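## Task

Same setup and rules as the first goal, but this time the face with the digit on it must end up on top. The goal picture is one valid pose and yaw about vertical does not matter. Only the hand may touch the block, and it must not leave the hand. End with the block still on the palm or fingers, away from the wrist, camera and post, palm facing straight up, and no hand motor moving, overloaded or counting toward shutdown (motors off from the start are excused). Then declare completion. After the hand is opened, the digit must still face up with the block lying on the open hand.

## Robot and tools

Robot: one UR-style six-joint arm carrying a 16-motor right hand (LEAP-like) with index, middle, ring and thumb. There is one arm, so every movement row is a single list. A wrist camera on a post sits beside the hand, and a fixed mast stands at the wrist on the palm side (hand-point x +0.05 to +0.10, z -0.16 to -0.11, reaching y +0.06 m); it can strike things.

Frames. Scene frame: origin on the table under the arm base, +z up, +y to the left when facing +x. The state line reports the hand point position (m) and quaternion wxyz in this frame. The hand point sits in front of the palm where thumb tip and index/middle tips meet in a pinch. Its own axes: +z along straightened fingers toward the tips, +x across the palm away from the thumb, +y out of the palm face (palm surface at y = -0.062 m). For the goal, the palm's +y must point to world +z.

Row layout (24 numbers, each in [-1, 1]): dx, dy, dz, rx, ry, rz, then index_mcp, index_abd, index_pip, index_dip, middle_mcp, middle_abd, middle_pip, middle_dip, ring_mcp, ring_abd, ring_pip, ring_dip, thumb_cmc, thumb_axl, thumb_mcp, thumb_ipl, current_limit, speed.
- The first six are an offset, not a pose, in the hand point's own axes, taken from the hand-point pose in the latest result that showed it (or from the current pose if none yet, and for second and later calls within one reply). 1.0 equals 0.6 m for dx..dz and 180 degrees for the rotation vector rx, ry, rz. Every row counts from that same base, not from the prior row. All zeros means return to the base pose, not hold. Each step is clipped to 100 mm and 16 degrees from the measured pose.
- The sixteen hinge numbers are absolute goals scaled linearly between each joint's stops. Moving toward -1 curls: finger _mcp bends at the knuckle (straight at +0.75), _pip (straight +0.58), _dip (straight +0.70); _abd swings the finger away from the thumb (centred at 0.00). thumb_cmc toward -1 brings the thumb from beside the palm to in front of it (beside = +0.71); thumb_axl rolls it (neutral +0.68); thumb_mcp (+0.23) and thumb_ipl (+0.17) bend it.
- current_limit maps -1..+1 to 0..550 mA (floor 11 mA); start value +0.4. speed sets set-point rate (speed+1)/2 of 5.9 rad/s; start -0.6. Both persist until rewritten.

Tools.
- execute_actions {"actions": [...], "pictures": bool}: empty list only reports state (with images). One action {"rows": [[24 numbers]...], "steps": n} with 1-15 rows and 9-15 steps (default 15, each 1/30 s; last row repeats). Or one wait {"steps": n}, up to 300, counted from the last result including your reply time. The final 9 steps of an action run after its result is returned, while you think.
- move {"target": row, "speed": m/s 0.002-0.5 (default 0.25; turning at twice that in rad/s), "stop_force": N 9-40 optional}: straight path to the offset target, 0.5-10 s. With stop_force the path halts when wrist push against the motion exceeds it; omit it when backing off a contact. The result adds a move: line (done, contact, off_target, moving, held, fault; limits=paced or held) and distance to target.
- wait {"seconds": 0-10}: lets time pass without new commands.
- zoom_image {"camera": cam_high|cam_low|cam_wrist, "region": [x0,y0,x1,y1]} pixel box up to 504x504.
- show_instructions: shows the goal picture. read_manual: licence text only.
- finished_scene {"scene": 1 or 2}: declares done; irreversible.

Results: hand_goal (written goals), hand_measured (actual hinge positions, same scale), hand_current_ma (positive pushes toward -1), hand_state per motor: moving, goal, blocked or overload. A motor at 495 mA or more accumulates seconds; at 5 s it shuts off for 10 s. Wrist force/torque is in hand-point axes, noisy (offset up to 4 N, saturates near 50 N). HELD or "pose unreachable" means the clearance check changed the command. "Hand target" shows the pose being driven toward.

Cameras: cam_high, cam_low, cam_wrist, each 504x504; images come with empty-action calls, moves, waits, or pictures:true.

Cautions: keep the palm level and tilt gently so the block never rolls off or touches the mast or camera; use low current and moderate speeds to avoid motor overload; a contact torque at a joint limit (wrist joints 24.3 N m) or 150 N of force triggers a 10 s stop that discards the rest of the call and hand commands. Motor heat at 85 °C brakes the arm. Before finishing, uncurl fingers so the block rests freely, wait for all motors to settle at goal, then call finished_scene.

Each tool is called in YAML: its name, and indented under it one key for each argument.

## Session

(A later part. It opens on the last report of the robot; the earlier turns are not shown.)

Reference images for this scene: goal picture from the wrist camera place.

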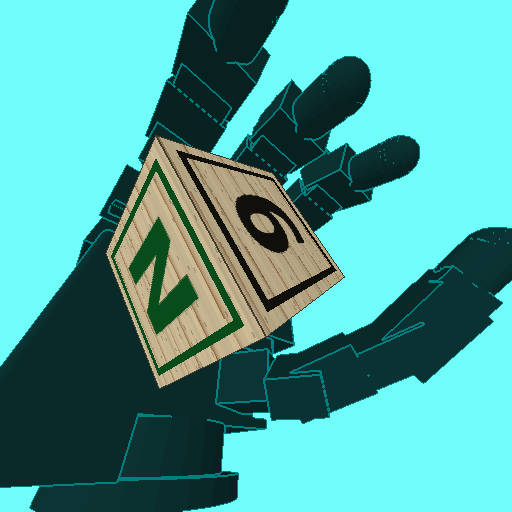

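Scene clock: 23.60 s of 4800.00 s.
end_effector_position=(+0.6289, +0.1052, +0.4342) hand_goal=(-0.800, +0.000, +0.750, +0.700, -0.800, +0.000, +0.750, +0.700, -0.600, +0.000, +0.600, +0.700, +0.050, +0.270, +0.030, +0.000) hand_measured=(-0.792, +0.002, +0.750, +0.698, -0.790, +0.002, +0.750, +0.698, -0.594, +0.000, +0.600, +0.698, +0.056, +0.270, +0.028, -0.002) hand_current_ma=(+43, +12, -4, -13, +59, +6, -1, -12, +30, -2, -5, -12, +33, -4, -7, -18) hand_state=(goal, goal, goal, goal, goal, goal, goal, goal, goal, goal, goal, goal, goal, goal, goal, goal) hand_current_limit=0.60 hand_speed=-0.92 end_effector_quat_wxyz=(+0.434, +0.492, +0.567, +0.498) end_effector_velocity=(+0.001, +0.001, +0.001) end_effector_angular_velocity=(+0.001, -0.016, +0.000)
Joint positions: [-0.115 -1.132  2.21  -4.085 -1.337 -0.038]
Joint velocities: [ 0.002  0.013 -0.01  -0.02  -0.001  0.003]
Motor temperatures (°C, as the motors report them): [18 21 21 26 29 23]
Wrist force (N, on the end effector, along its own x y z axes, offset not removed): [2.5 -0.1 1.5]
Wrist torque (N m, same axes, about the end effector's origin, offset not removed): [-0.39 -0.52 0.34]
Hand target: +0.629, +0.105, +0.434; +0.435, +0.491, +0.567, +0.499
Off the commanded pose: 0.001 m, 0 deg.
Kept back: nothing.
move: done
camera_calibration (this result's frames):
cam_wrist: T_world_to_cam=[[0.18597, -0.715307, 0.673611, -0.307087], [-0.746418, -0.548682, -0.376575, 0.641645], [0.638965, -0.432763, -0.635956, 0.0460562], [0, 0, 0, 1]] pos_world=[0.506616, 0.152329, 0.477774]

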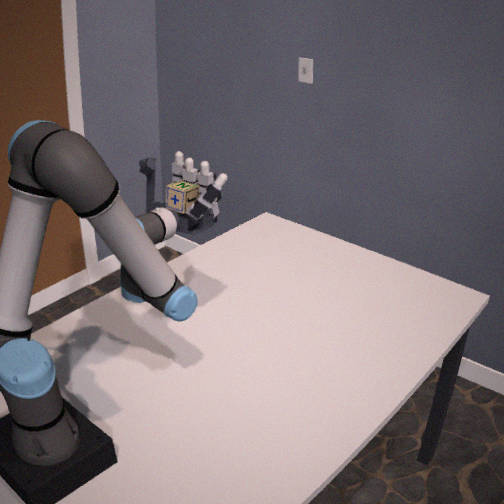

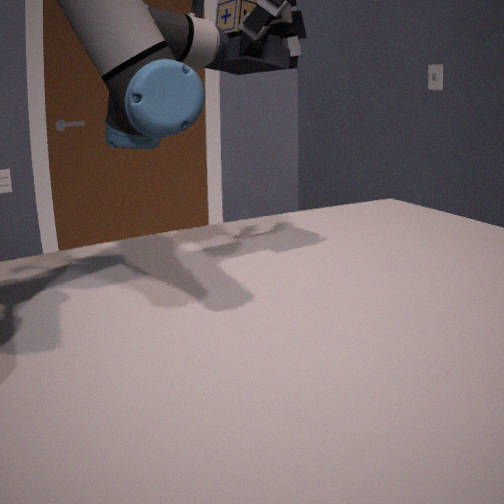

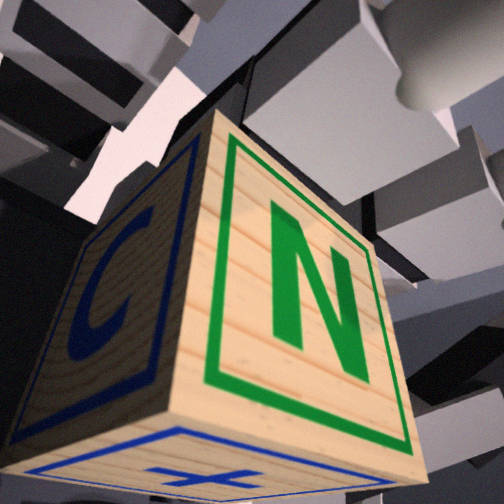

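move:
  target: [0,-0.08,-0.03,0.122,0,0,0.64,0,0.28,-0.45,0.66,0,0.28,-0.45,0.4,0,0.2,0,0.0,0.27,0.03,0,0.6,-0.2]
  speed: 0.1

Scene clock: 26.13 s of 4800.00 s.
end_effector_position=(+0.6054, +0.1018, +0.3892) hand_goal=(+0.640, +0.000, +0.280, -0.450, +0.660, +0.000, +0.280, -0.450, +0.400, +0.000, +0.200, +0.000, +0.000, +0.270, +0.030, +0.000) hand_measured=(+0.648, +0.002, +0.284, -0.448, +0.668, +0.002, +0.284, -0.448, +0.410, +0.000, +0.204, +0.002, +0.016, +0.270, +0.028, -0.002) hand_current_ma=(+48, +12, +16, +14, +47, +6, +15, +13, +54, -2, +20, +14, +79, -3, -7, -16) hand_state=(goal, goal, goal, goal, goal, goal, goal, goal, goal, goal, goal, goal, goal, goal, goal, goal) hand_current_limit=0.60 hand_speed=-0.20 end_effector_quat_wxyz=(+0.333, +0.565, +0.651, +0.382) end_effector_velocity=(-0.001, +0.000, -0.001) end_effector_angular_velocity=(-0.002, +0.015, +0.000)
Joint positions: [-0.132 -1.398  2.349 -3.566 -1.353 -0.132]
Joint velocities: [ 0.001 -0.011  0.001  0.025 -0.002 -0.003]
Motor temperatures (°C, as the motors report them): [18 21 21 26 29 23]
Wrist force (N, on the end effector, along its own x y z axes, offset not removed): [0.1 0.0 -0.1]
Wrist torque (N m, same axes, about the end effector's origin, offset not removed): [0.11 -0.11 0.11]
Hand target: +0.605, +0.102, +0.389; +0.332, +0.566, +0.651, +0.381
Off the commanded pose: 0.000 m, 0 deg.
Kept back: nothing.
move: done
camera_calibration (this result's frames):
cam_wrist: T_world_to_cam=[[0.427495, -0.681762, 0.593674, -0.393422], [-0.82775, -0.559198, -0.0461208, 0.527014], [0.363425, -0.471697, -0.803383, 0.266942], [0, 0, 0, 1]] pos_world=[0.507409, 0.152401, 0.472327]

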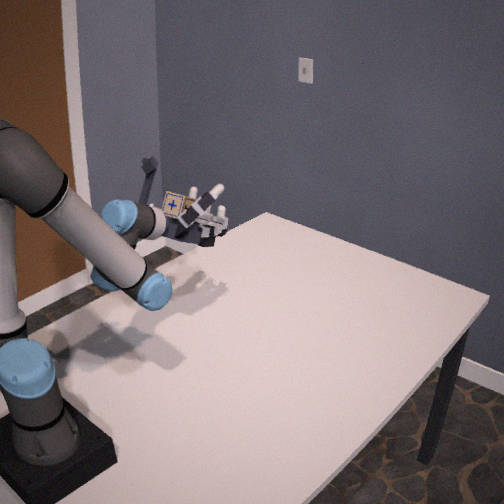

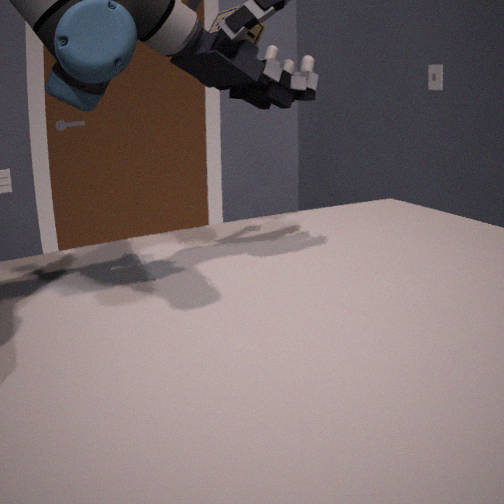

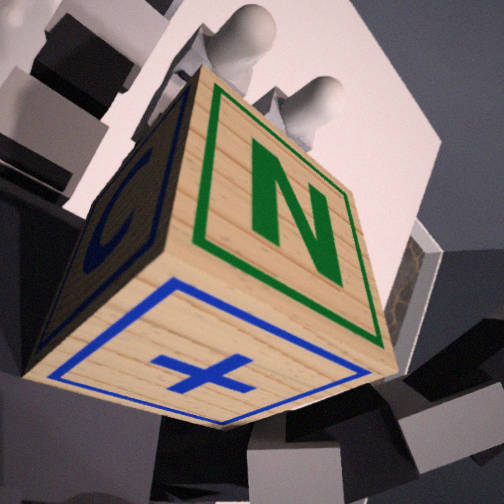

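move:
  target: [0,0,0,-0.008,0,0,0.75,0,0.15,-0.4,0.75,0,0.15,-0.4,0.4,0,0.2,0,0.0,0.27,0.03,0,0.6,-0.85]
  speed: 0.05

zoom_image:
  camera: "cam_low"
  region: [190,0,340,120]

Scene clock: 27.27 s of 4800.00 s.
end_effector_position=(+0.6054, +0.1018, +0.3892) hand_goal=(+0.750, +0.000, +0.150, -0.400, +0.750, +0.000, +0.150, -0.400, +0.400, +0.000, +0.200, +0.000, +0.000, +0.270, +0.030, +0.000) hand_measured=(+0.758, +0.002, +0.158, -0.402, +0.762, +0.002, +0.166, -0.402, +0.412, -0.002, +0.204, +0.002, +0.014, +0.270, +0.028, -0.002) hand_current_ma=(+41, +14, +43, -14, +79, +5, +81, -10, +65, -8, +20, +14, +72, -1, -7, -16) hand_state=(goal, goal, goal, goal, goal, goal, goal, goal, goal, goal, goal, goal, goal, goal, goal, goal) hand_current_limit=0.60 hand_speed=-0.85 end_effector_quat_wxyz=(+0.340, +0.561, +0.647, +0.389) end_effector_velocity=(+0.000, -0.001, +0.001) end_effector_angular_velocity=(+0.001, -0.014, -0.003)
Joint positions: [-0.133 -1.377  2.352 -3.613 -1.349 -0.127]
Joint velocities: [-0.002  0.011  0.    -0.027  0.     0.003]
Motor temperatures (°C, as the motors report them): [18 21 21 26 29 23]
Wrist force (N, on the end effector, along its own x y z axes, offset not removed): [1.1 -0.1 0.5]
Wrist torque (N m, same axes, about the end effector's origin, offset not removed): [0.11 -0.31 0.19]
Hand target: +0.605, +0.102, +0.389; +0.340, +0.561, +0.646, +0.390
Off the commanded pose: 0.000 m, 0 deg.
Kept back: nothing.
move: done
camera_calibration (this result's frames):
cam_wrist: T_world_to_cam=[[0.413598, -0.683677, 0.601267, -0.387752], [-0.826384, -0.559076, -0.0672521, 0.534377], [0.382133, -0.469062, -0.796213, 0.252559], [0, 0, 0, 1]] pos_world=[0.505463, 0.152126, 0.470171]

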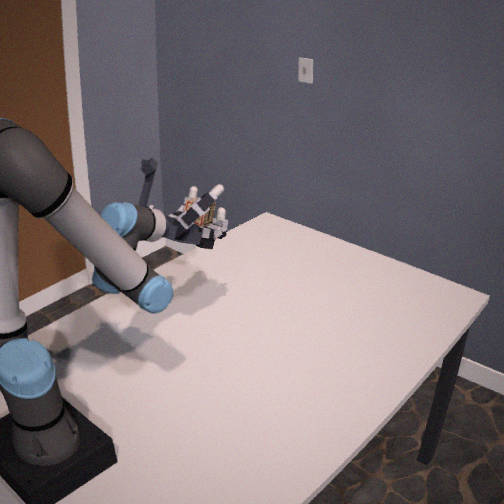

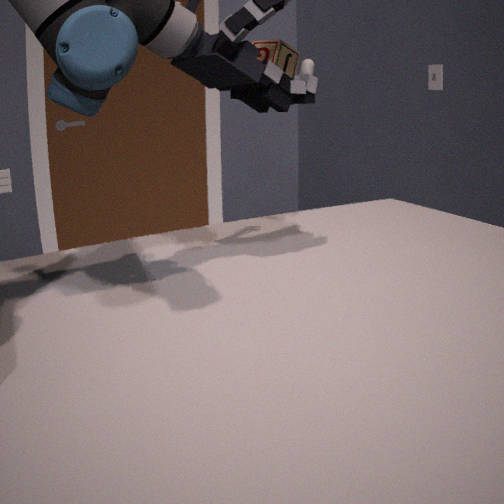

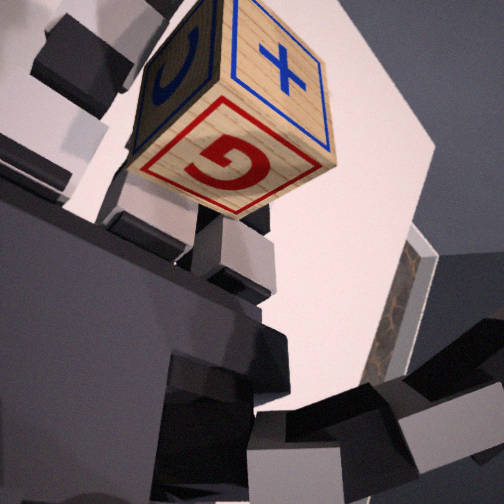

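Region (190, 0, 340, 120) of cam_low's 504x504 image, scaled by 3.360, with more detail than that image has; it fills the top 403 rows of this view, and the rest is white.

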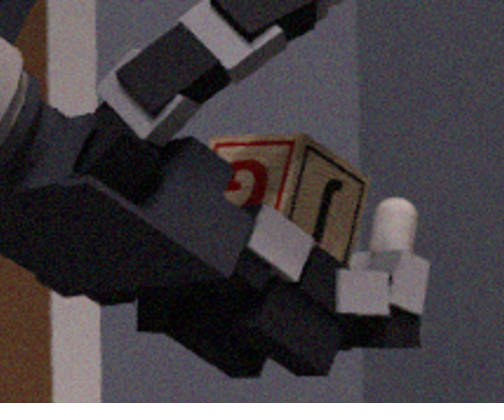

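move:
  target: [0,0,0,0,0,0,-0.55,0,0.5,0.65,-0.55,0,0.5,0.65,-0.55,0,0.5,0.65,0.05,0.27,0.03,0,0.6,-0.65]

move:
  target: [0,0.04,0,-0.09,0,0,-0.8,0,0.75,0.7,-0.8,0,0.75,0.7,-0.6,0,0.6,0.7,0.05,0.27,0.03,0,0.6,-0.88]
  speed: 0.2

Scene clock: 30.10 s of 4800.00 s.
end_effector_position=(+0.6054, +0.1018, +0.3892) hand_goal=(-0.550, +0.000, +0.500, +0.650, -0.550, +0.000, +0.500, +0.650, -0.550, +0.000, +0.500, +0.650, +0.050, +0.270, +0.030, +0.000) hand_measured=(-0.532, +0.002, +0.502, +0.648, -0.524, +0.002, +0.502, +0.648, -0.534, -0.002, +0.500, +0.648, +0.054, +0.270, +0.028, -0.002) hand_current_ma=(+99, +13, +5, -13, +164, +5, +6, -12, +82, -8, +2, -12, +22, -1, -7, -16) hand_state=(goal, goal, goal, goal, blocked, goal, goal, goal, goal, goal, goal, goal, goal, goal, goal, goal) hand_current_limit=0.60 hand_speed=-0.65 end_effector_quat_wxyz=(+0.340, +0.561, +0.647, +0.389) end_effector_velocity=(+0.001, -0.000, +0.001) end_effector_angular_velocity=(+0.001, -0.003, +0.001)
Joint positions: [-0.133 -1.377  2.352 -3.613 -1.349 -0.127]
Joint velocities: [-0.001 -0.    -0.002 -0.     0.002  0.   ]
Motor temperatures (°C, as the motors report them): [18 21 21 26 29 23]
Wrist force (N, on the end effector, along its own x y z axes, offset not removed): [0.7 -0.8 -0.8]
Wrist torque (N m, same axes, about the end effector's origin, offset not removed): [0.03 -0.18 0.05]
Hand target: +0.605, +0.102, +0.389; +0.340, +0.561, +0.647, +0.389
Off the commanded pose: 0.000 m, 0 deg.
Kept back: nothing.
move: done
camera_calibration (this result's frames):
cam_wrist: T_world_to_cam=[[0.41359, -0.683682, 0.601267, -0.387753], [-0.826395, -0.559061, -0.0672446, 0.534374], [0.382119, -0.469072, -0.796214, 0.252564], [0, 0, 0, 1]] pos_world=[0.505466, 0.152119, 0.470172]

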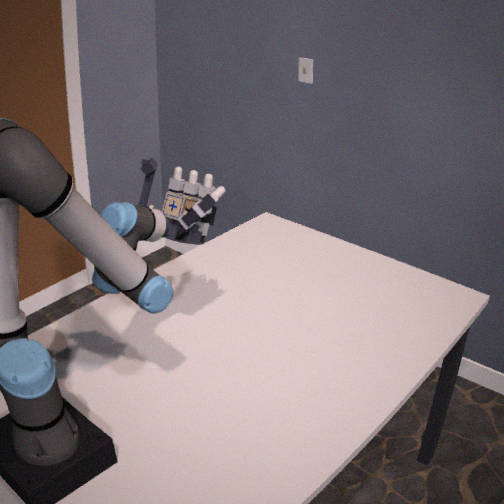

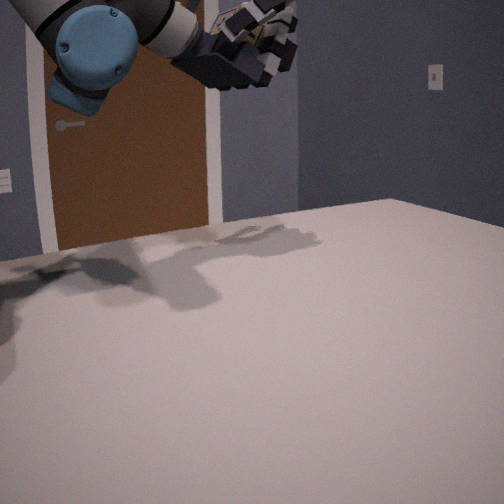

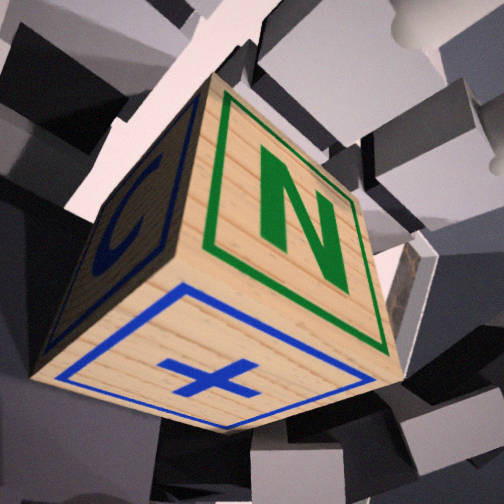

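Scene clock: 31.33 s of 4800.00 s.
end_effector_position=(+0.6162, +0.1034, +0.4102) hand_goal=(-0.800, +0.000, +0.750, +0.700, -0.800, +0.000, +0.750, +0.700, -0.600, +0.000, +0.600, +0.700, +0.050, +0.270, +0.030, +0.000) hand_measured=(-0.794, +0.002, +0.748, +0.698, -0.790, +0.002, +0.750, +0.698, -0.592, -0.002, +0.598, +0.698, +0.056, +0.270, +0.028, -0.002) hand_current_ma=(+35, +13, -8, -14, +59, +5, -4, -13, +42, -8, -8, -13, +33, -4, -7, -16) hand_state=(goal, goal, goal, goal, goal, goal, goal, goal, goal, goal, goal, goal, goal, goal, goal, goal) hand_current_limit=0.60 hand_speed=-0.88 end_effector_quat_wxyz=(+0.415, +0.508, +0.586, +0.476) end_effector_velocity=(+0.001, -0.000, +0.001) end_effector_angular_velocity=(+0.002, -0.013, -0.001)
Joint positions: [-0.125 -1.155  2.279 -4.052 -1.33  -0.059]
Joint velocities: [ 0.001  0.011 -0.006 -0.018 -0.001  0.003]
Motor temperatures (°C, as the motors report them): [18 21 21 26 29 23]
Wrist force (N, on the end effector, along its own x y z axes, offset not removed): [1.4 0.1 -0.3]
Wrist torque (N m, same axes, about the end effector's origin, offset not removed): [-0.14 -0.23 0.27]
Hand target: +0.616, +0.103, +0.410; +0.415, +0.508, +0.585, +0.477
Off the commanded pose: 0.000 m, 0 deg.
Kept back: nothing.
move: done
camera_calibration (this result's frames):
cam_wrist: T_world_to_cam=[[0.23671, -0.708218, 0.665128, -0.318393], [-0.772666, -0.552255, -0.313051, 0.612661], [0.589029, -0.43982, -0.677941, 0.0868231], [0, 0, 0, 1]] pos_world=[0.497608, 0.15104, 0.462427]

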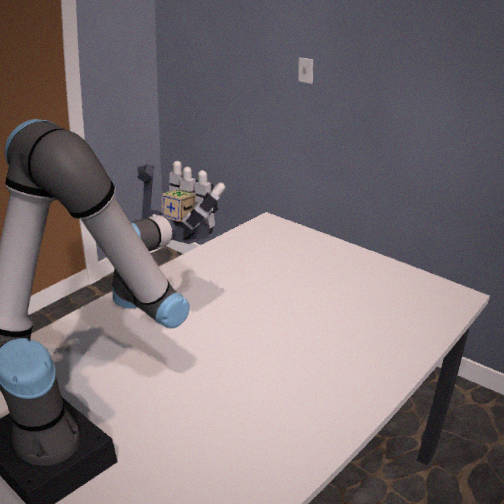

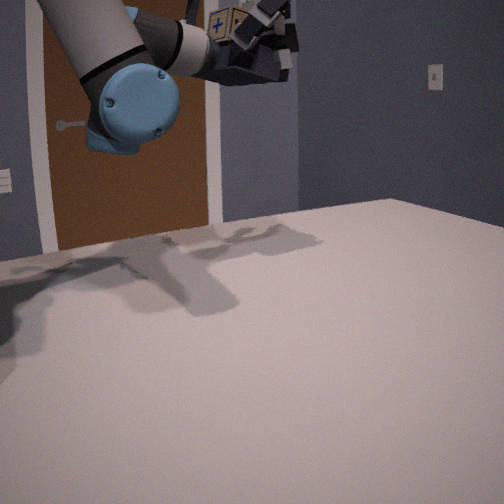

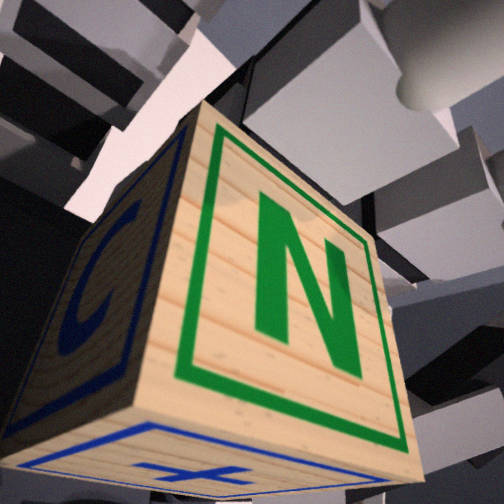

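move:
  target: [0,0,0,0.02,0,0,0.76,0,0,-0.24,0.76,0,0,-0.24,0.4,0,0.2,0,0.05,0.27,0.03,0,0.6,0]

move:
  target: [0,-0.04,0,0.085,0,0,0.76,-0.15,-0.88,-0.24,0.76,0,-0.88,-0.24,0.4,0,0,0,0.05,0.27,0.03,0,0.6,0]
  speed: 0.1

zoom_image:
  camera: "cam_low"
  region: [190,0,340,120]

Scene clock: 33.43 s of 4800.00 s.
end_effector_position=(+0.6162, +0.1034, +0.4102) hand_goal=(+0.760, +0.000, +0.000, -0.240, +0.760, +0.000, +0.000, -0.240, +0.400, +0.000, +0.200, +0.000, +0.050, +0.270, +0.030, +0.000) hand_measured=(+0.768, +0.002, +0.004, -0.238, +0.768, +0.002, +0.004, -0.238, +0.410, -0.002, +0.204, +0.002, +0.056, +0.270, +0.028, -0.002) hand_current_ma=(+46, +13, +18, +13, +46, +5, +16, +12, +54, -8, +22, +15, +33, -4, -7, -16) hand_state=(goal, goal, goal, goal, goal, goal, goal, goal, goal, goal, goal, goal, goal, goal, goal, goal) hand_current_limit=0.60 hand_speed=0.00 end_effector_quat_wxyz=(+0.399, +0.521, +0.600, +0.457) end_effector_velocity=(-0.000, +0.001, -0.000) end_effector_angular_velocity=(+0.001, +0.000, +0.002)
Joint positions: [-0.126 -1.213  2.295 -3.945 -1.333 -0.074]
Joint velocities: [ 0.001  0.001  0.    -0.001  0.001  0.   ]
Motor temperatures (°C, as the motors report them): [18 21 21 26 29 23]
Wrist force (N, on the end effector, along its own x y z axes, offset not removed): [1.7 -1.0 -0.2]
Wrist torque (N m, same axes, about the end effector's origin, offset not removed): [0.03 -0.23 0.23]
Hand target: +0.616, +0.103, +0.410; +0.399, +0.521, +0.600, +0.457
Off the commanded pose: 0.000 m, 0 deg.
Kept back: nothing.
move: done
camera_calibration (this result's frames):
cam_wrist: T_world_to_cam=[[0.27768, -0.702518, 0.655258, -0.340222], [-0.790569, -0.554623, -0.259604, 0.602055], [0.545798, -0.445939, -0.709396, 0.127004], [0, 0, 0, 1]] pos_world=[0.50112, 0.151538, 0.469325]

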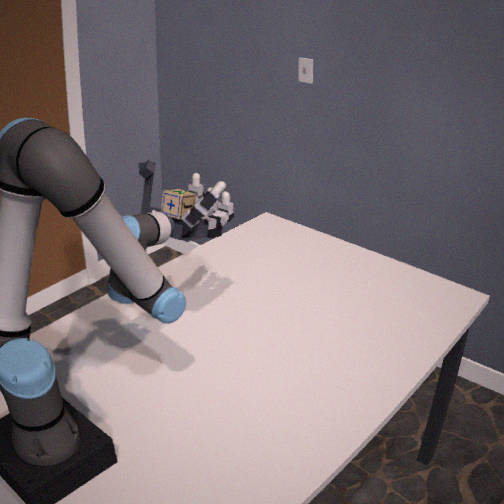

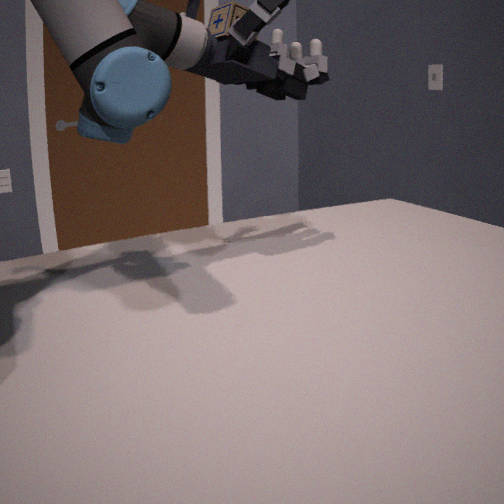

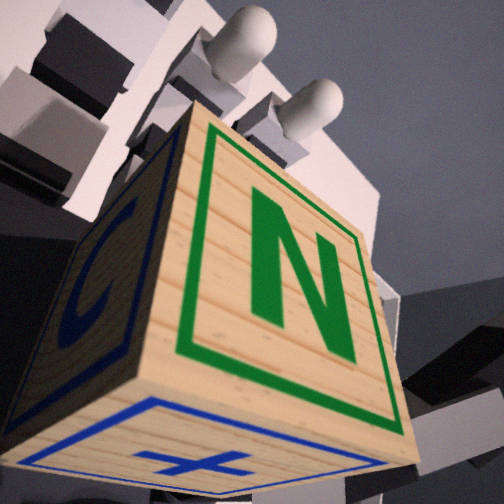

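Scene clock: 35.17 s of 4800.00 s.
end_effector_position=(+0.6101, +0.1025, +0.3872) hand_goal=(+0.760, -0.150, -0.880, -0.240, +0.760, +0.000, -0.880, -0.240, +0.400, +0.000, +0.000, +0.000, +0.050, +0.270, +0.030, +0.000) hand_measured=(+0.768, -0.146, -0.876, -0.238, +0.770, +0.002, -0.876, -0.238, +0.410, -0.002, +0.006, +0.002, +0.056, +0.270, +0.028, -0.002) hand_current_ma=(+49, +15, +18, +12, +64, +5, +24, +10, +58, -8, +34, +14, +33, -2, -7, -16) hand_state=(goal, goal, goal, goal, goal, goal, goal, goal, goal, goal, goal, goal, goal, goal, goal, goal) hand_current_limit=0.60 hand_speed=0.00 end_effector_quat_wxyz=(+0.326, +0.569, +0.656, +0.374) end_effector_velocity=(+0.000, +0.000, -0.000) end_effector_angular_velocity=(-0.002, +0.014, +0.000)
Joint positions: [-0.128 -1.403  2.335 -3.523 -1.36  -0.135]
Joint velocities: [ 0.001 -0.011 -0.003  0.029 -0.003 -0.003]
Motor temperatures (°C, as the motors report them): [18 21 21 26 29 23]
Wrist force (N, on the end effector, along its own x y z axes, offset not removed): [0.0 -1.0 0.3]
Wrist torque (N m, same axes, about the end effector's origin, offset not removed): [-0.03 -0.01 0.06]
Hand target: +0.610, +0.102, +0.387; +0.326, +0.569, +0.656, +0.374
Off the commanded pose: 0.000 m, 0 deg.
Kept back: nothing.
move: done
camera_calibration (this result's frames):
cam_wrist: T_world_to_cam=[[0.441168, -0.679874, 0.585783, -0.399264], [-0.828569, -0.559322, -0.0251459, 0.523566], [0.344737, -0.474268, -0.810078, 0.278206], [0, 0, 0, 1]] pos_world=[0.514045, 0.153337, 0.472417]

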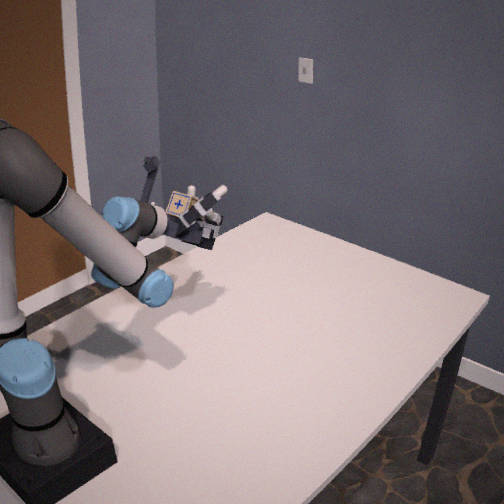

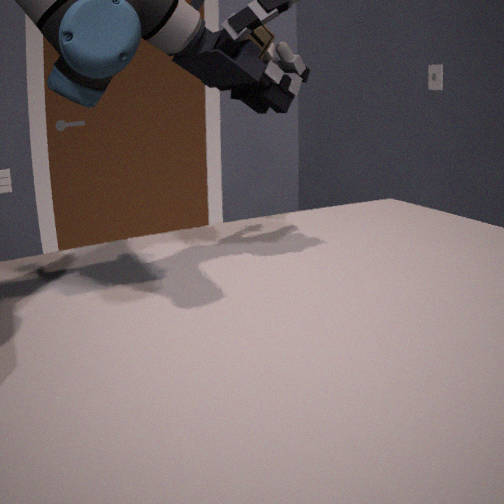

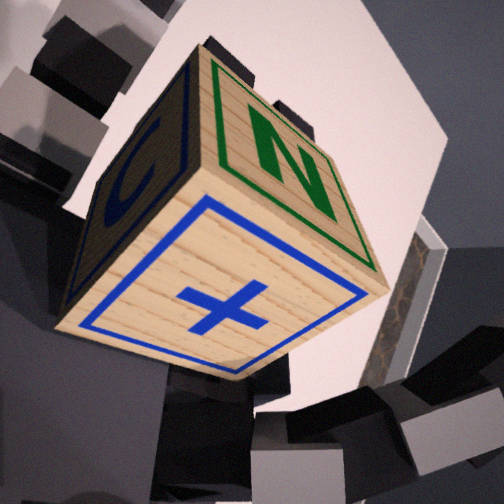

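Region (190, 0, 340, 120) of cam_low's 504x504 image, scaled by 3.360, with more detail than that image has; it fills the top 403 rows of this view, and the rest is white.

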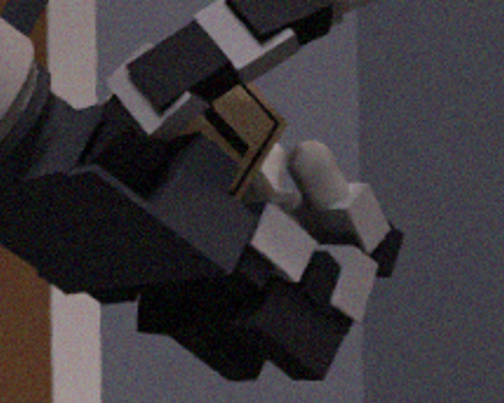

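move:
  target: [0,0,0,0.02,0,0,0.78,-0.15,-0.62,-0.3,0.78,0,-0.62,-0.3,0.4,0,0,0,0.05,0.27,0.03,0,0.6,-0.92]
  speed: 0.05

zoom_image:
  camera: "cam_low"
  region: [190,0,340,120]

Scene clock: 37.13 s of 4800.00 s.
end_effector_position=(+0.6101, +0.1025, +0.3873) hand_goal=(+0.780, -0.150, -0.620, -0.300, +0.780, +0.000, -0.620, -0.300, +0.400, +0.000, +0.000, +0.000, +0.050, +0.270, +0.030, +0.000) hand_measured=(+0.786, -0.146, -0.620, -0.298, +0.788, +0.002, -0.620, -0.298, +0.410, -0.002, +0.006, +0.002, +0.056, +0.270, +0.028, -0.002) hand_current_ma=(+31, +15, -5, +13, +50, +5, +4, +6, +58, -8, +34, +14, +33, -2, -7, -16) hand_state=(goal, goal, goal, goal, goal, goal, goal, goal, goal, goal, goal, goal, goal, goal, goal, goal) hand_current_limit=0.60 hand_speed=-0.92 end_effector_quat_wxyz=(+0.308, +0.579, +0.667, +0.353) end_effector_velocity=(-0.000, -0.000, -0.001) end_effector_angular_velocity=(-0.001, +0.002, -0.002)
Joint positions: [-0.125 -1.454  2.322 -3.397 -1.37  -0.147]
Joint velocities: [ 0.     0.     0.     0.001 -0.003  0.   ]
Motor temperatures (°C, as the motors report them): [18 21 21 26 29 23]
Wrist force (N, on the end effector, along its own x y z axes, offset not removed): [-0.1 -0.8 -0.2]
Wrist torque (N m, same axes, about the end effector's origin, offset not removed): [-0.04 -0.03 0.10]
Hand target: +0.610, +0.102, +0.387; +0.308, +0.579, +0.667, +0.353
Off the commanded pose: 0.000 m, 0 deg.
Kept back: nothing.
move: done
camera_calibration (this result's frames):
cam_wrist: T_world_to_cam=[[0.476811, -0.674956, 0.563104, -0.412767], [-0.828465, -0.559167, 0.0312697, 0.501669], [0.293764, -0.481422, -0.825794, 0.316134], [0, 0, 0, 1]] pos_world=[0.519558, 0.154111, 0.477805]

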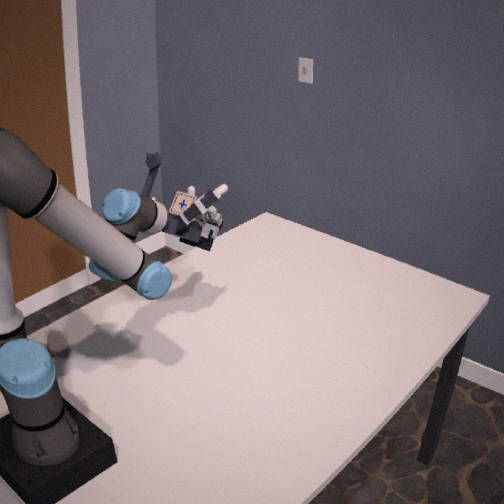

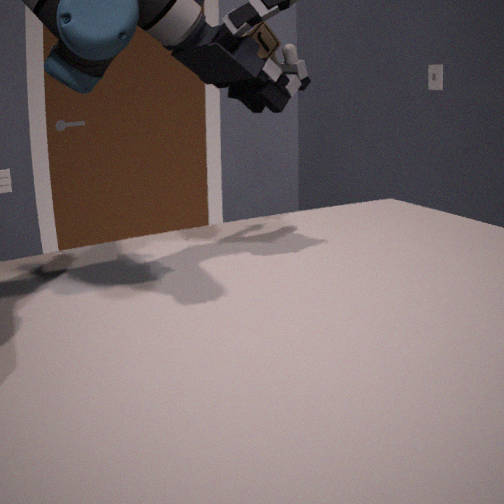

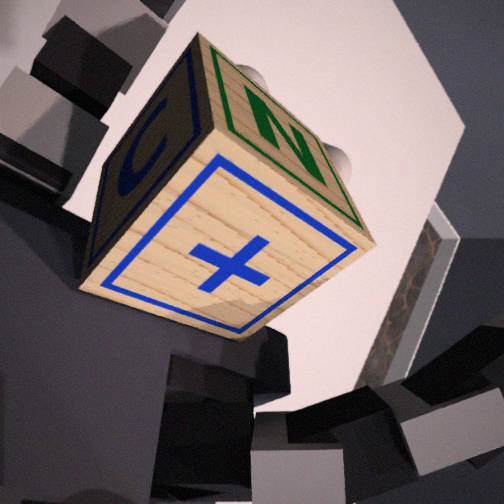

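Region (190, 0, 340, 120) of cam_low's 504x504 image, scaled by 3.360, with more detail than that image has; it fills the top 403 rows of this view, and the rest is white.

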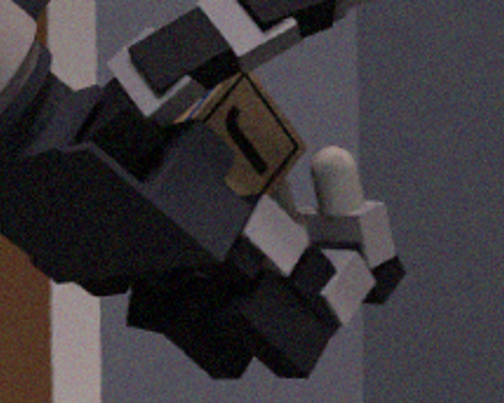

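It's advancing under control. Continue the retreat.

move:
  target: [0,0,0,0,0,0,0.76,-0.15,-0.2,-0.5,0.75,0,-0.2,-0.5,0.4,0,0,0,0.05,0.27,0.03,0,0.6,-0.92]

zoom_image:
  camera: "cam_low"
  region: [190,0,340,120]

Scene clock: 40.43 s of 4800.00 s.
end_effector_position=(+0.6101, +0.1025, +0.3873) hand_goal=(+0.760, -0.150, -0.200, -0.500, +0.750, +0.000, -0.200, -0.500, +0.400, +0.000, +0.000, +0.000, +0.050, +0.270, +0.030, +0.000) hand_measured=(+0.778, -0.146, -0.200, -0.498, +0.772, +0.002, -0.200, -0.498, +0.410, -0.002, +0.006, +0.002, +0.056, +0.270, +0.028, -0.002) hand_current_ma=(+105, +15, -1, +13, +138, +5, -1, +9, +58, -8, +34, +14, +33, -2, -7, -16) hand_state=(goal, goal, goal, goal, blocked, goal, goal, goal, goal, goal, goal, goal, goal, goal, goal, goal) hand_current_limit=0.60 hand_speed=-0.92 end_effector_quat_wxyz=(+0.308, +0.579, +0.667, +0.353) end_effector_velocity=(-0.000, +0.000, -0.001) end_effector_angular_velocity=(-0.000, +0.002, -0.000)
Joint positions: [-0.125 -1.454  2.322 -3.397 -1.37  -0.147]
Joint velocities: [ 0.001 -0.001  0.001  0.002 -0.001  0.   ]
Motor temperatures (°C, as the motors report them): [18 21 21 26 29 23]
Wrist force (N, on the end effector, along its own x y z axes, offset not removed): [1.2 -0.2 1.4]
Wrist torque (N m, same axes, about the end effector's origin, offset not removed): [0.07 -0.29 0.17]
Hand target: +0.610, +0.102, +0.387; +0.308, +0.579, +0.667, +0.353
Off the commanded pose: 0.000 m, 0 deg.
Kept back: nothing.
move: done
camera_calibration (this result's frames):
cam_wrist: T_world_to_cam=[[0.476815, -0.674955, 0.563102, -0.412768], [-0.828464, -0.559168, 0.0312751, 0.501667], [0.293759, -0.481423, -0.825795, 0.316138], [0, 0, 0, 1]] pos_world=[0.519559, 0.154112, 0.477806]

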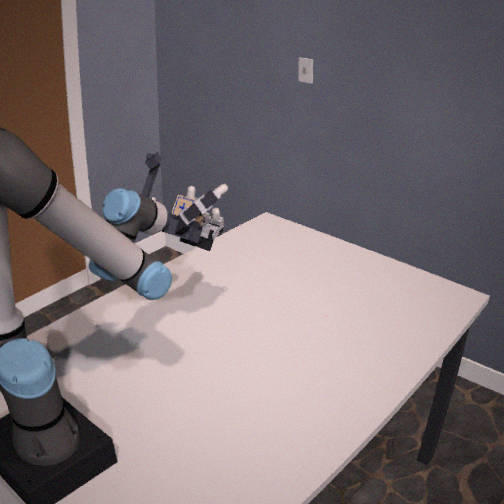

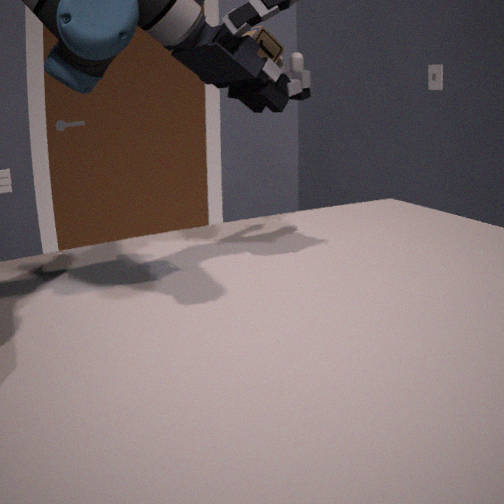

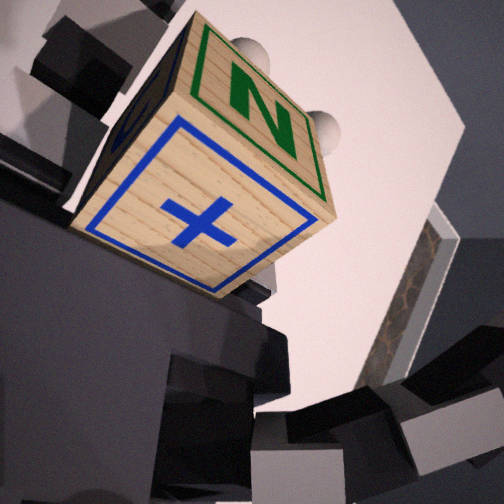

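Region (190, 0, 340, 120) of cam_low's 504x504 image, scaled by 3.360, with more detail than that image has; it fills the top 403 rows of this view, and the rest is white.

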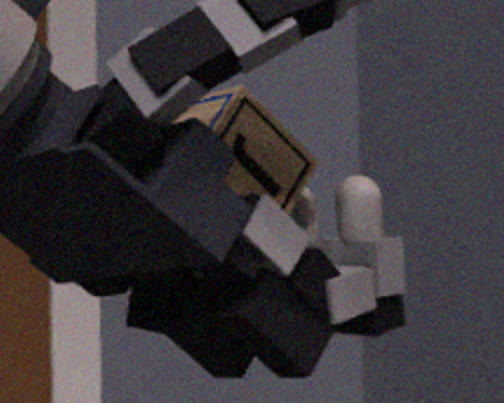

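move:
  target: [0,0,0,0.045,0,0,0.5,0,0,0,0.75,0,-0.2,-0.5,0.45,0,0,0,0.05,0.27,0.03,0,0.6,-0.75]
  speed: 0.05

Scene clock: 42.40 s of 4800.00 s.
end_effector_position=(+0.6102, +0.1025, +0.3873) hand_goal=(+0.500, +0.000, +0.000, +0.000, +0.750, +0.000, -0.200, -0.500, +0.450, +0.000, +0.000, +0.000, +0.050, +0.270, +0.030, +0.000) hand_measured=(+0.524, -0.002, +0.000, -0.002, +0.772, +0.002, -0.198, -0.498, +0.460, -0.002, +0.006, +0.002, +0.056, +0.270, +0.028, -0.002) hand_current_ma=(+129, -14, +1, -13, +138, +5, +8, +9, +51, -8, +34, +14, +33, -2, -7, -16) hand_state=(blocked, goal, goal, goal, blocked, goal, goal, goal, goal, goal, goal, goal, goal, goal, goal, goal) hand_current_limit=0.60 hand_speed=-0.75 end_effector_quat_wxyz=(+0.267, +0.599, +0.690, +0.306) end_effector_velocity=(+0.000, +0.000, +0.001) end_effector_angular_velocity=(-0.001, +0.013, +0.001)
Joint positions: [-0.118 -1.546  2.273 -3.116 -1.398 -0.168]
Joint velocities: [ 0.001 -0.008 -0.007  0.028 -0.002 -0.002]
Motor temperatures (°C, as the motors report them): [18 21 21 26 29 23]
Wrist force (N, on the end effector, along its own x y z axes, offset not removed): [2.7 -0.4 -0.5]
Wrist torque (N m, same axes, about the end effector's origin, offset not removed): [0.21 -0.42 0.30]
Hand target: +0.610, +0.102, +0.387; +0.267, +0.599, +0.690, +0.305
Off the commanded pose: 0.000 m, 0 deg.
Kept back: nothing.
move: done
camera_calibration (this result's frames):
cam_wrist: T_world_to_cam=[[0.550554, -0.664805, 0.504901, -0.436315], [-0.815694, -0.557062, 0.155963, 0.445416], [0.177576, -0.497711, -0.84897, 0.397686], [0, 0, 0, 1]] pos_world=[0.532919, 0.155993, 0.488451]

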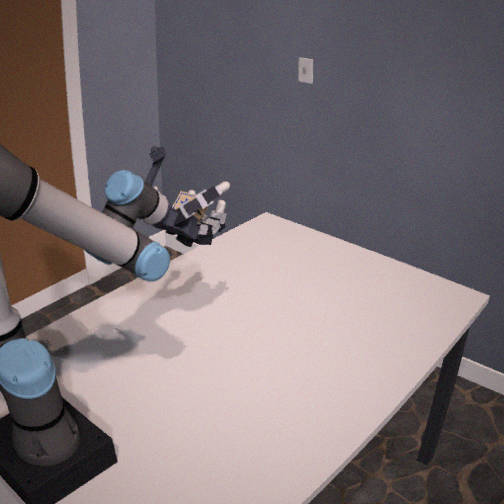

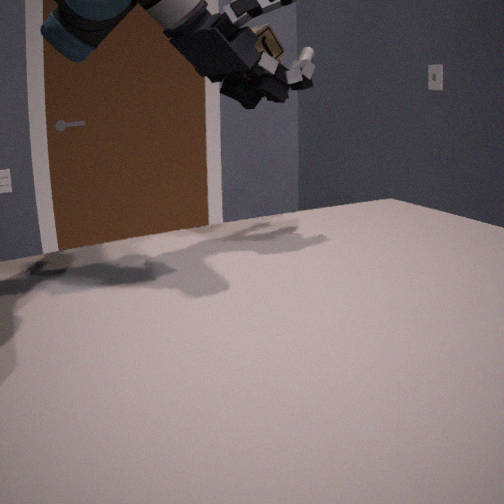

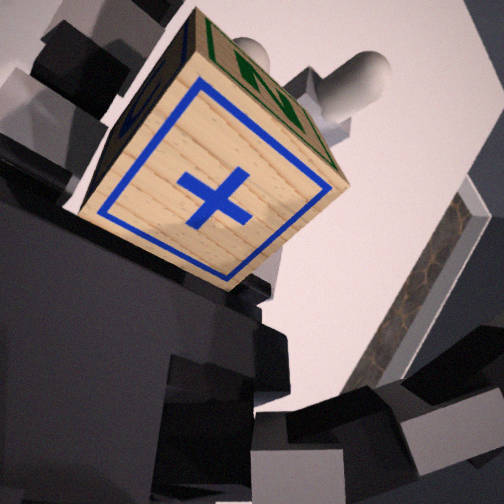

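move:
  target: [0,0,0,0,0,0,0.45,0,0.1,0,0.63,0,0.2,-0.55,0.45,0,0.1,0,0.05,0.27,0.03,0,0.6,-0.92]

Scene clock: 44.90 s of 4800.00 s.
end_effector_position=(+0.6102, +0.1025, +0.3873) hand_goal=(+0.450, +0.000, +0.100, +0.000, +0.630, +0.000, +0.200, -0.550, +0.450, +0.000, +0.100, +0.000, +0.050, +0.270, +0.030, +0.000) hand_measured=(+0.474, -0.002, +0.100, -0.002, +0.656, +0.002, +0.202, -0.548, +0.460, -0.002, +0.100, +0.002, +0.056, +0.270, +0.028, -0.002) hand_current_ma=(+131, -14, +1, -13, +162, +5, +15, +13, +51, -8, +1, +14, +33, -2, -7, -16) hand_state=(blocked, goal, goal, goal, blocked, goal, goal, goal, goal, goal, goal, goal, goal, goal, goal, goal) hand_current_limit=0.60 hand_speed=-0.92 end_effector_quat_wxyz=(+0.267, +0.599, +0.690, +0.306) end_effector_velocity=(+0.000, +0.001, +0.000) end_effector_angular_velocity=(+0.001, -0.001, +0.002)
Joint positions: [-0.118 -1.546  2.273 -3.116 -1.398 -0.168]
Joint velocities: [ 0.001  0.    -0.001 -0.     0.001 -0.   ]
Motor temperatures (°C, as the motors report them): [18 21 21 26 29 23]
Wrist force (N, on the end effector, along its own x y z axes, offset not removed): [2.2 1.2 1.2]
Wrist torque (N m, same axes, about the end effector's origin, offset not removed): [0.21 -0.44 0.29]
Hand target: +0.610, +0.102, +0.387; +0.267, +0.599, +0.690, +0.306
Off the commanded pose: 0.000 m, 0 deg.
Kept back: nothing.
move: done
camera_calibration (this result's frames):
cam_wrist: T_world_to_cam=[[0.550555, -0.664805, 0.5049, -0.436314], [-0.815694, -0.557062, 0.155965, 0.445416], [0.177574, -0.497711, -0.848971, 0.397686], [0, 0, 0, 1]] pos_world=[0.532919, 0.155993, 0.48845]

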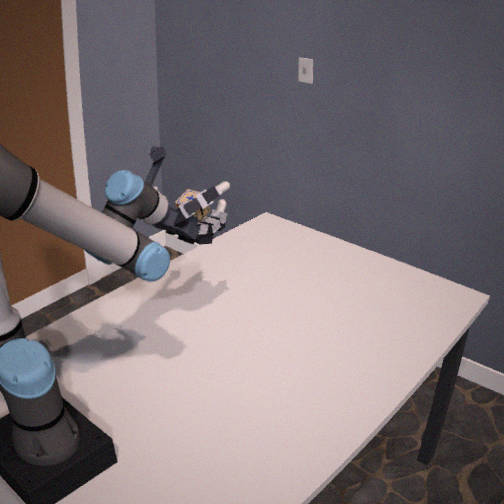

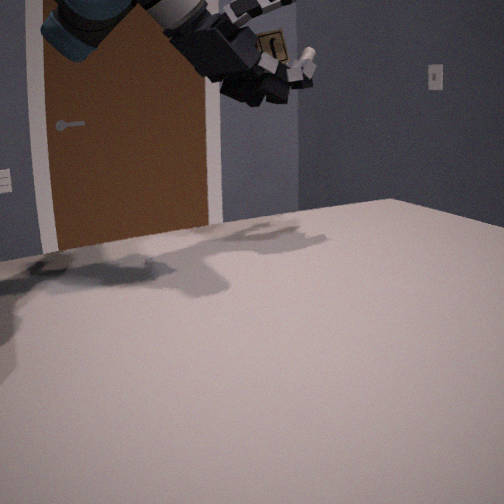

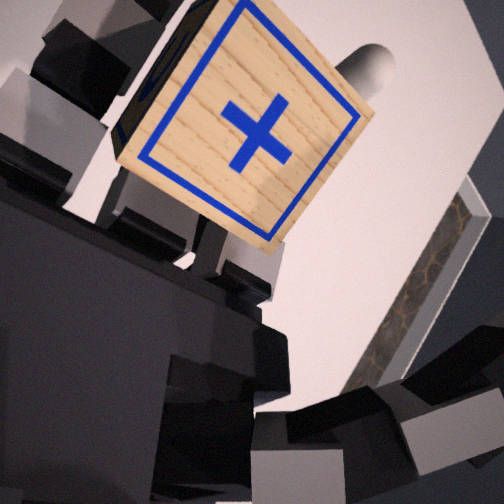

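move:
  target: [0,0.04,0,-0.14,0,0,0.62,0,0,0,0.68,0,-0.25,-0.5,0.62,0,0,0,0.05,0.27,0.03,0,0.6,-0.88]
  speed: 0.13

Scene clock: 47.37 s of 4800.00 s.
end_effector_position=(+0.6258, +0.1047, +0.4048) hand_goal=(+0.620, +0.000, +0.000, +0.000, +0.680, +0.000, -0.250, -0.500, +0.620, +0.000, +0.000, +0.000, +0.050, +0.270, +0.030, +0.000) hand_measured=(+0.628, -0.002, +0.008, -0.002, +0.692, +0.002, -0.244, -0.498, +0.630, -0.002, +0.008, +0.002, +0.056, +0.270, +0.028, -0.002) hand_current_ma=(+48, -14, +40, -13, +71, +5, +33, +12, +52, -8, +40, +14, +33, -2, -7, -16) hand_state=(goal, goal, goal, goal, goal, goal, goal, goal, goal, goal, goal, goal, goal, goal, goal, goal) hand_current_limit=0.60 hand_speed=-0.88 end_effector_quat_wxyz=(+0.391, +0.527, +0.607, +0.448) end_effector_velocity=(+0.001, -0.000, -0.000) end_effector_angular_velocity=(+0.002, -0.015, -0.001)
Joint positions: [-0.12  -1.211  2.276 -3.898 -1.341 -0.08 ]
Joint velocities: [ 0.001  0.015 -0.004 -0.025 -0.001  0.004]
Motor temperatures (°C, as the motors report them): [18 21 21 26 29 23]
Wrist force (N, on the end effector, along its own x y z axes, offset not removed): [1.3 -0.5 0.9]
Wrist torque (N m, same axes, about the end effector's origin, offset not removed): [-0.02 -0.28 0.26]
Hand target: +0.626, +0.105, +0.405; +0.391, +0.526, +0.607, +0.449
Off the commanded pose: 0.000 m, 0 deg.
Kept back: nothing.
move: done
camera_calibration (this result's frames):
cam_wrist: T_world_to_cam=[[0.296969, -0.699851, 0.64963, -0.348456], [-0.797896, -0.555604, -0.233809, 0.603178], [0.524568, -0.448903, -0.723405, 0.137842], [0, 0, 0, 1]] pos_world=[0.512446, 0.153138, 0.467111]

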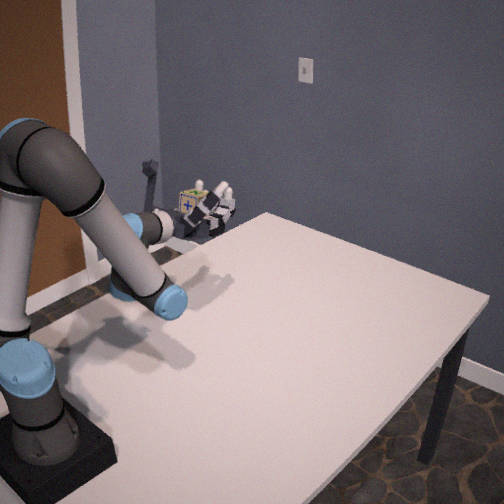

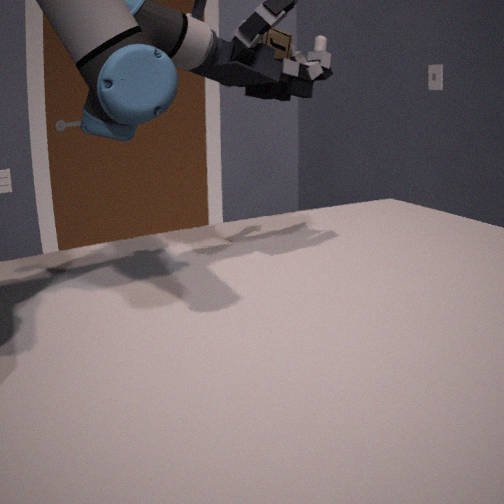

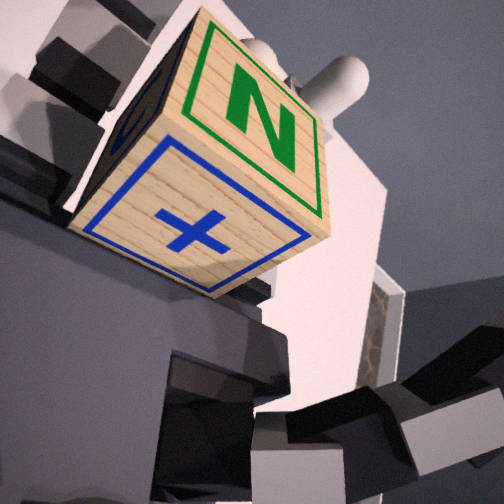

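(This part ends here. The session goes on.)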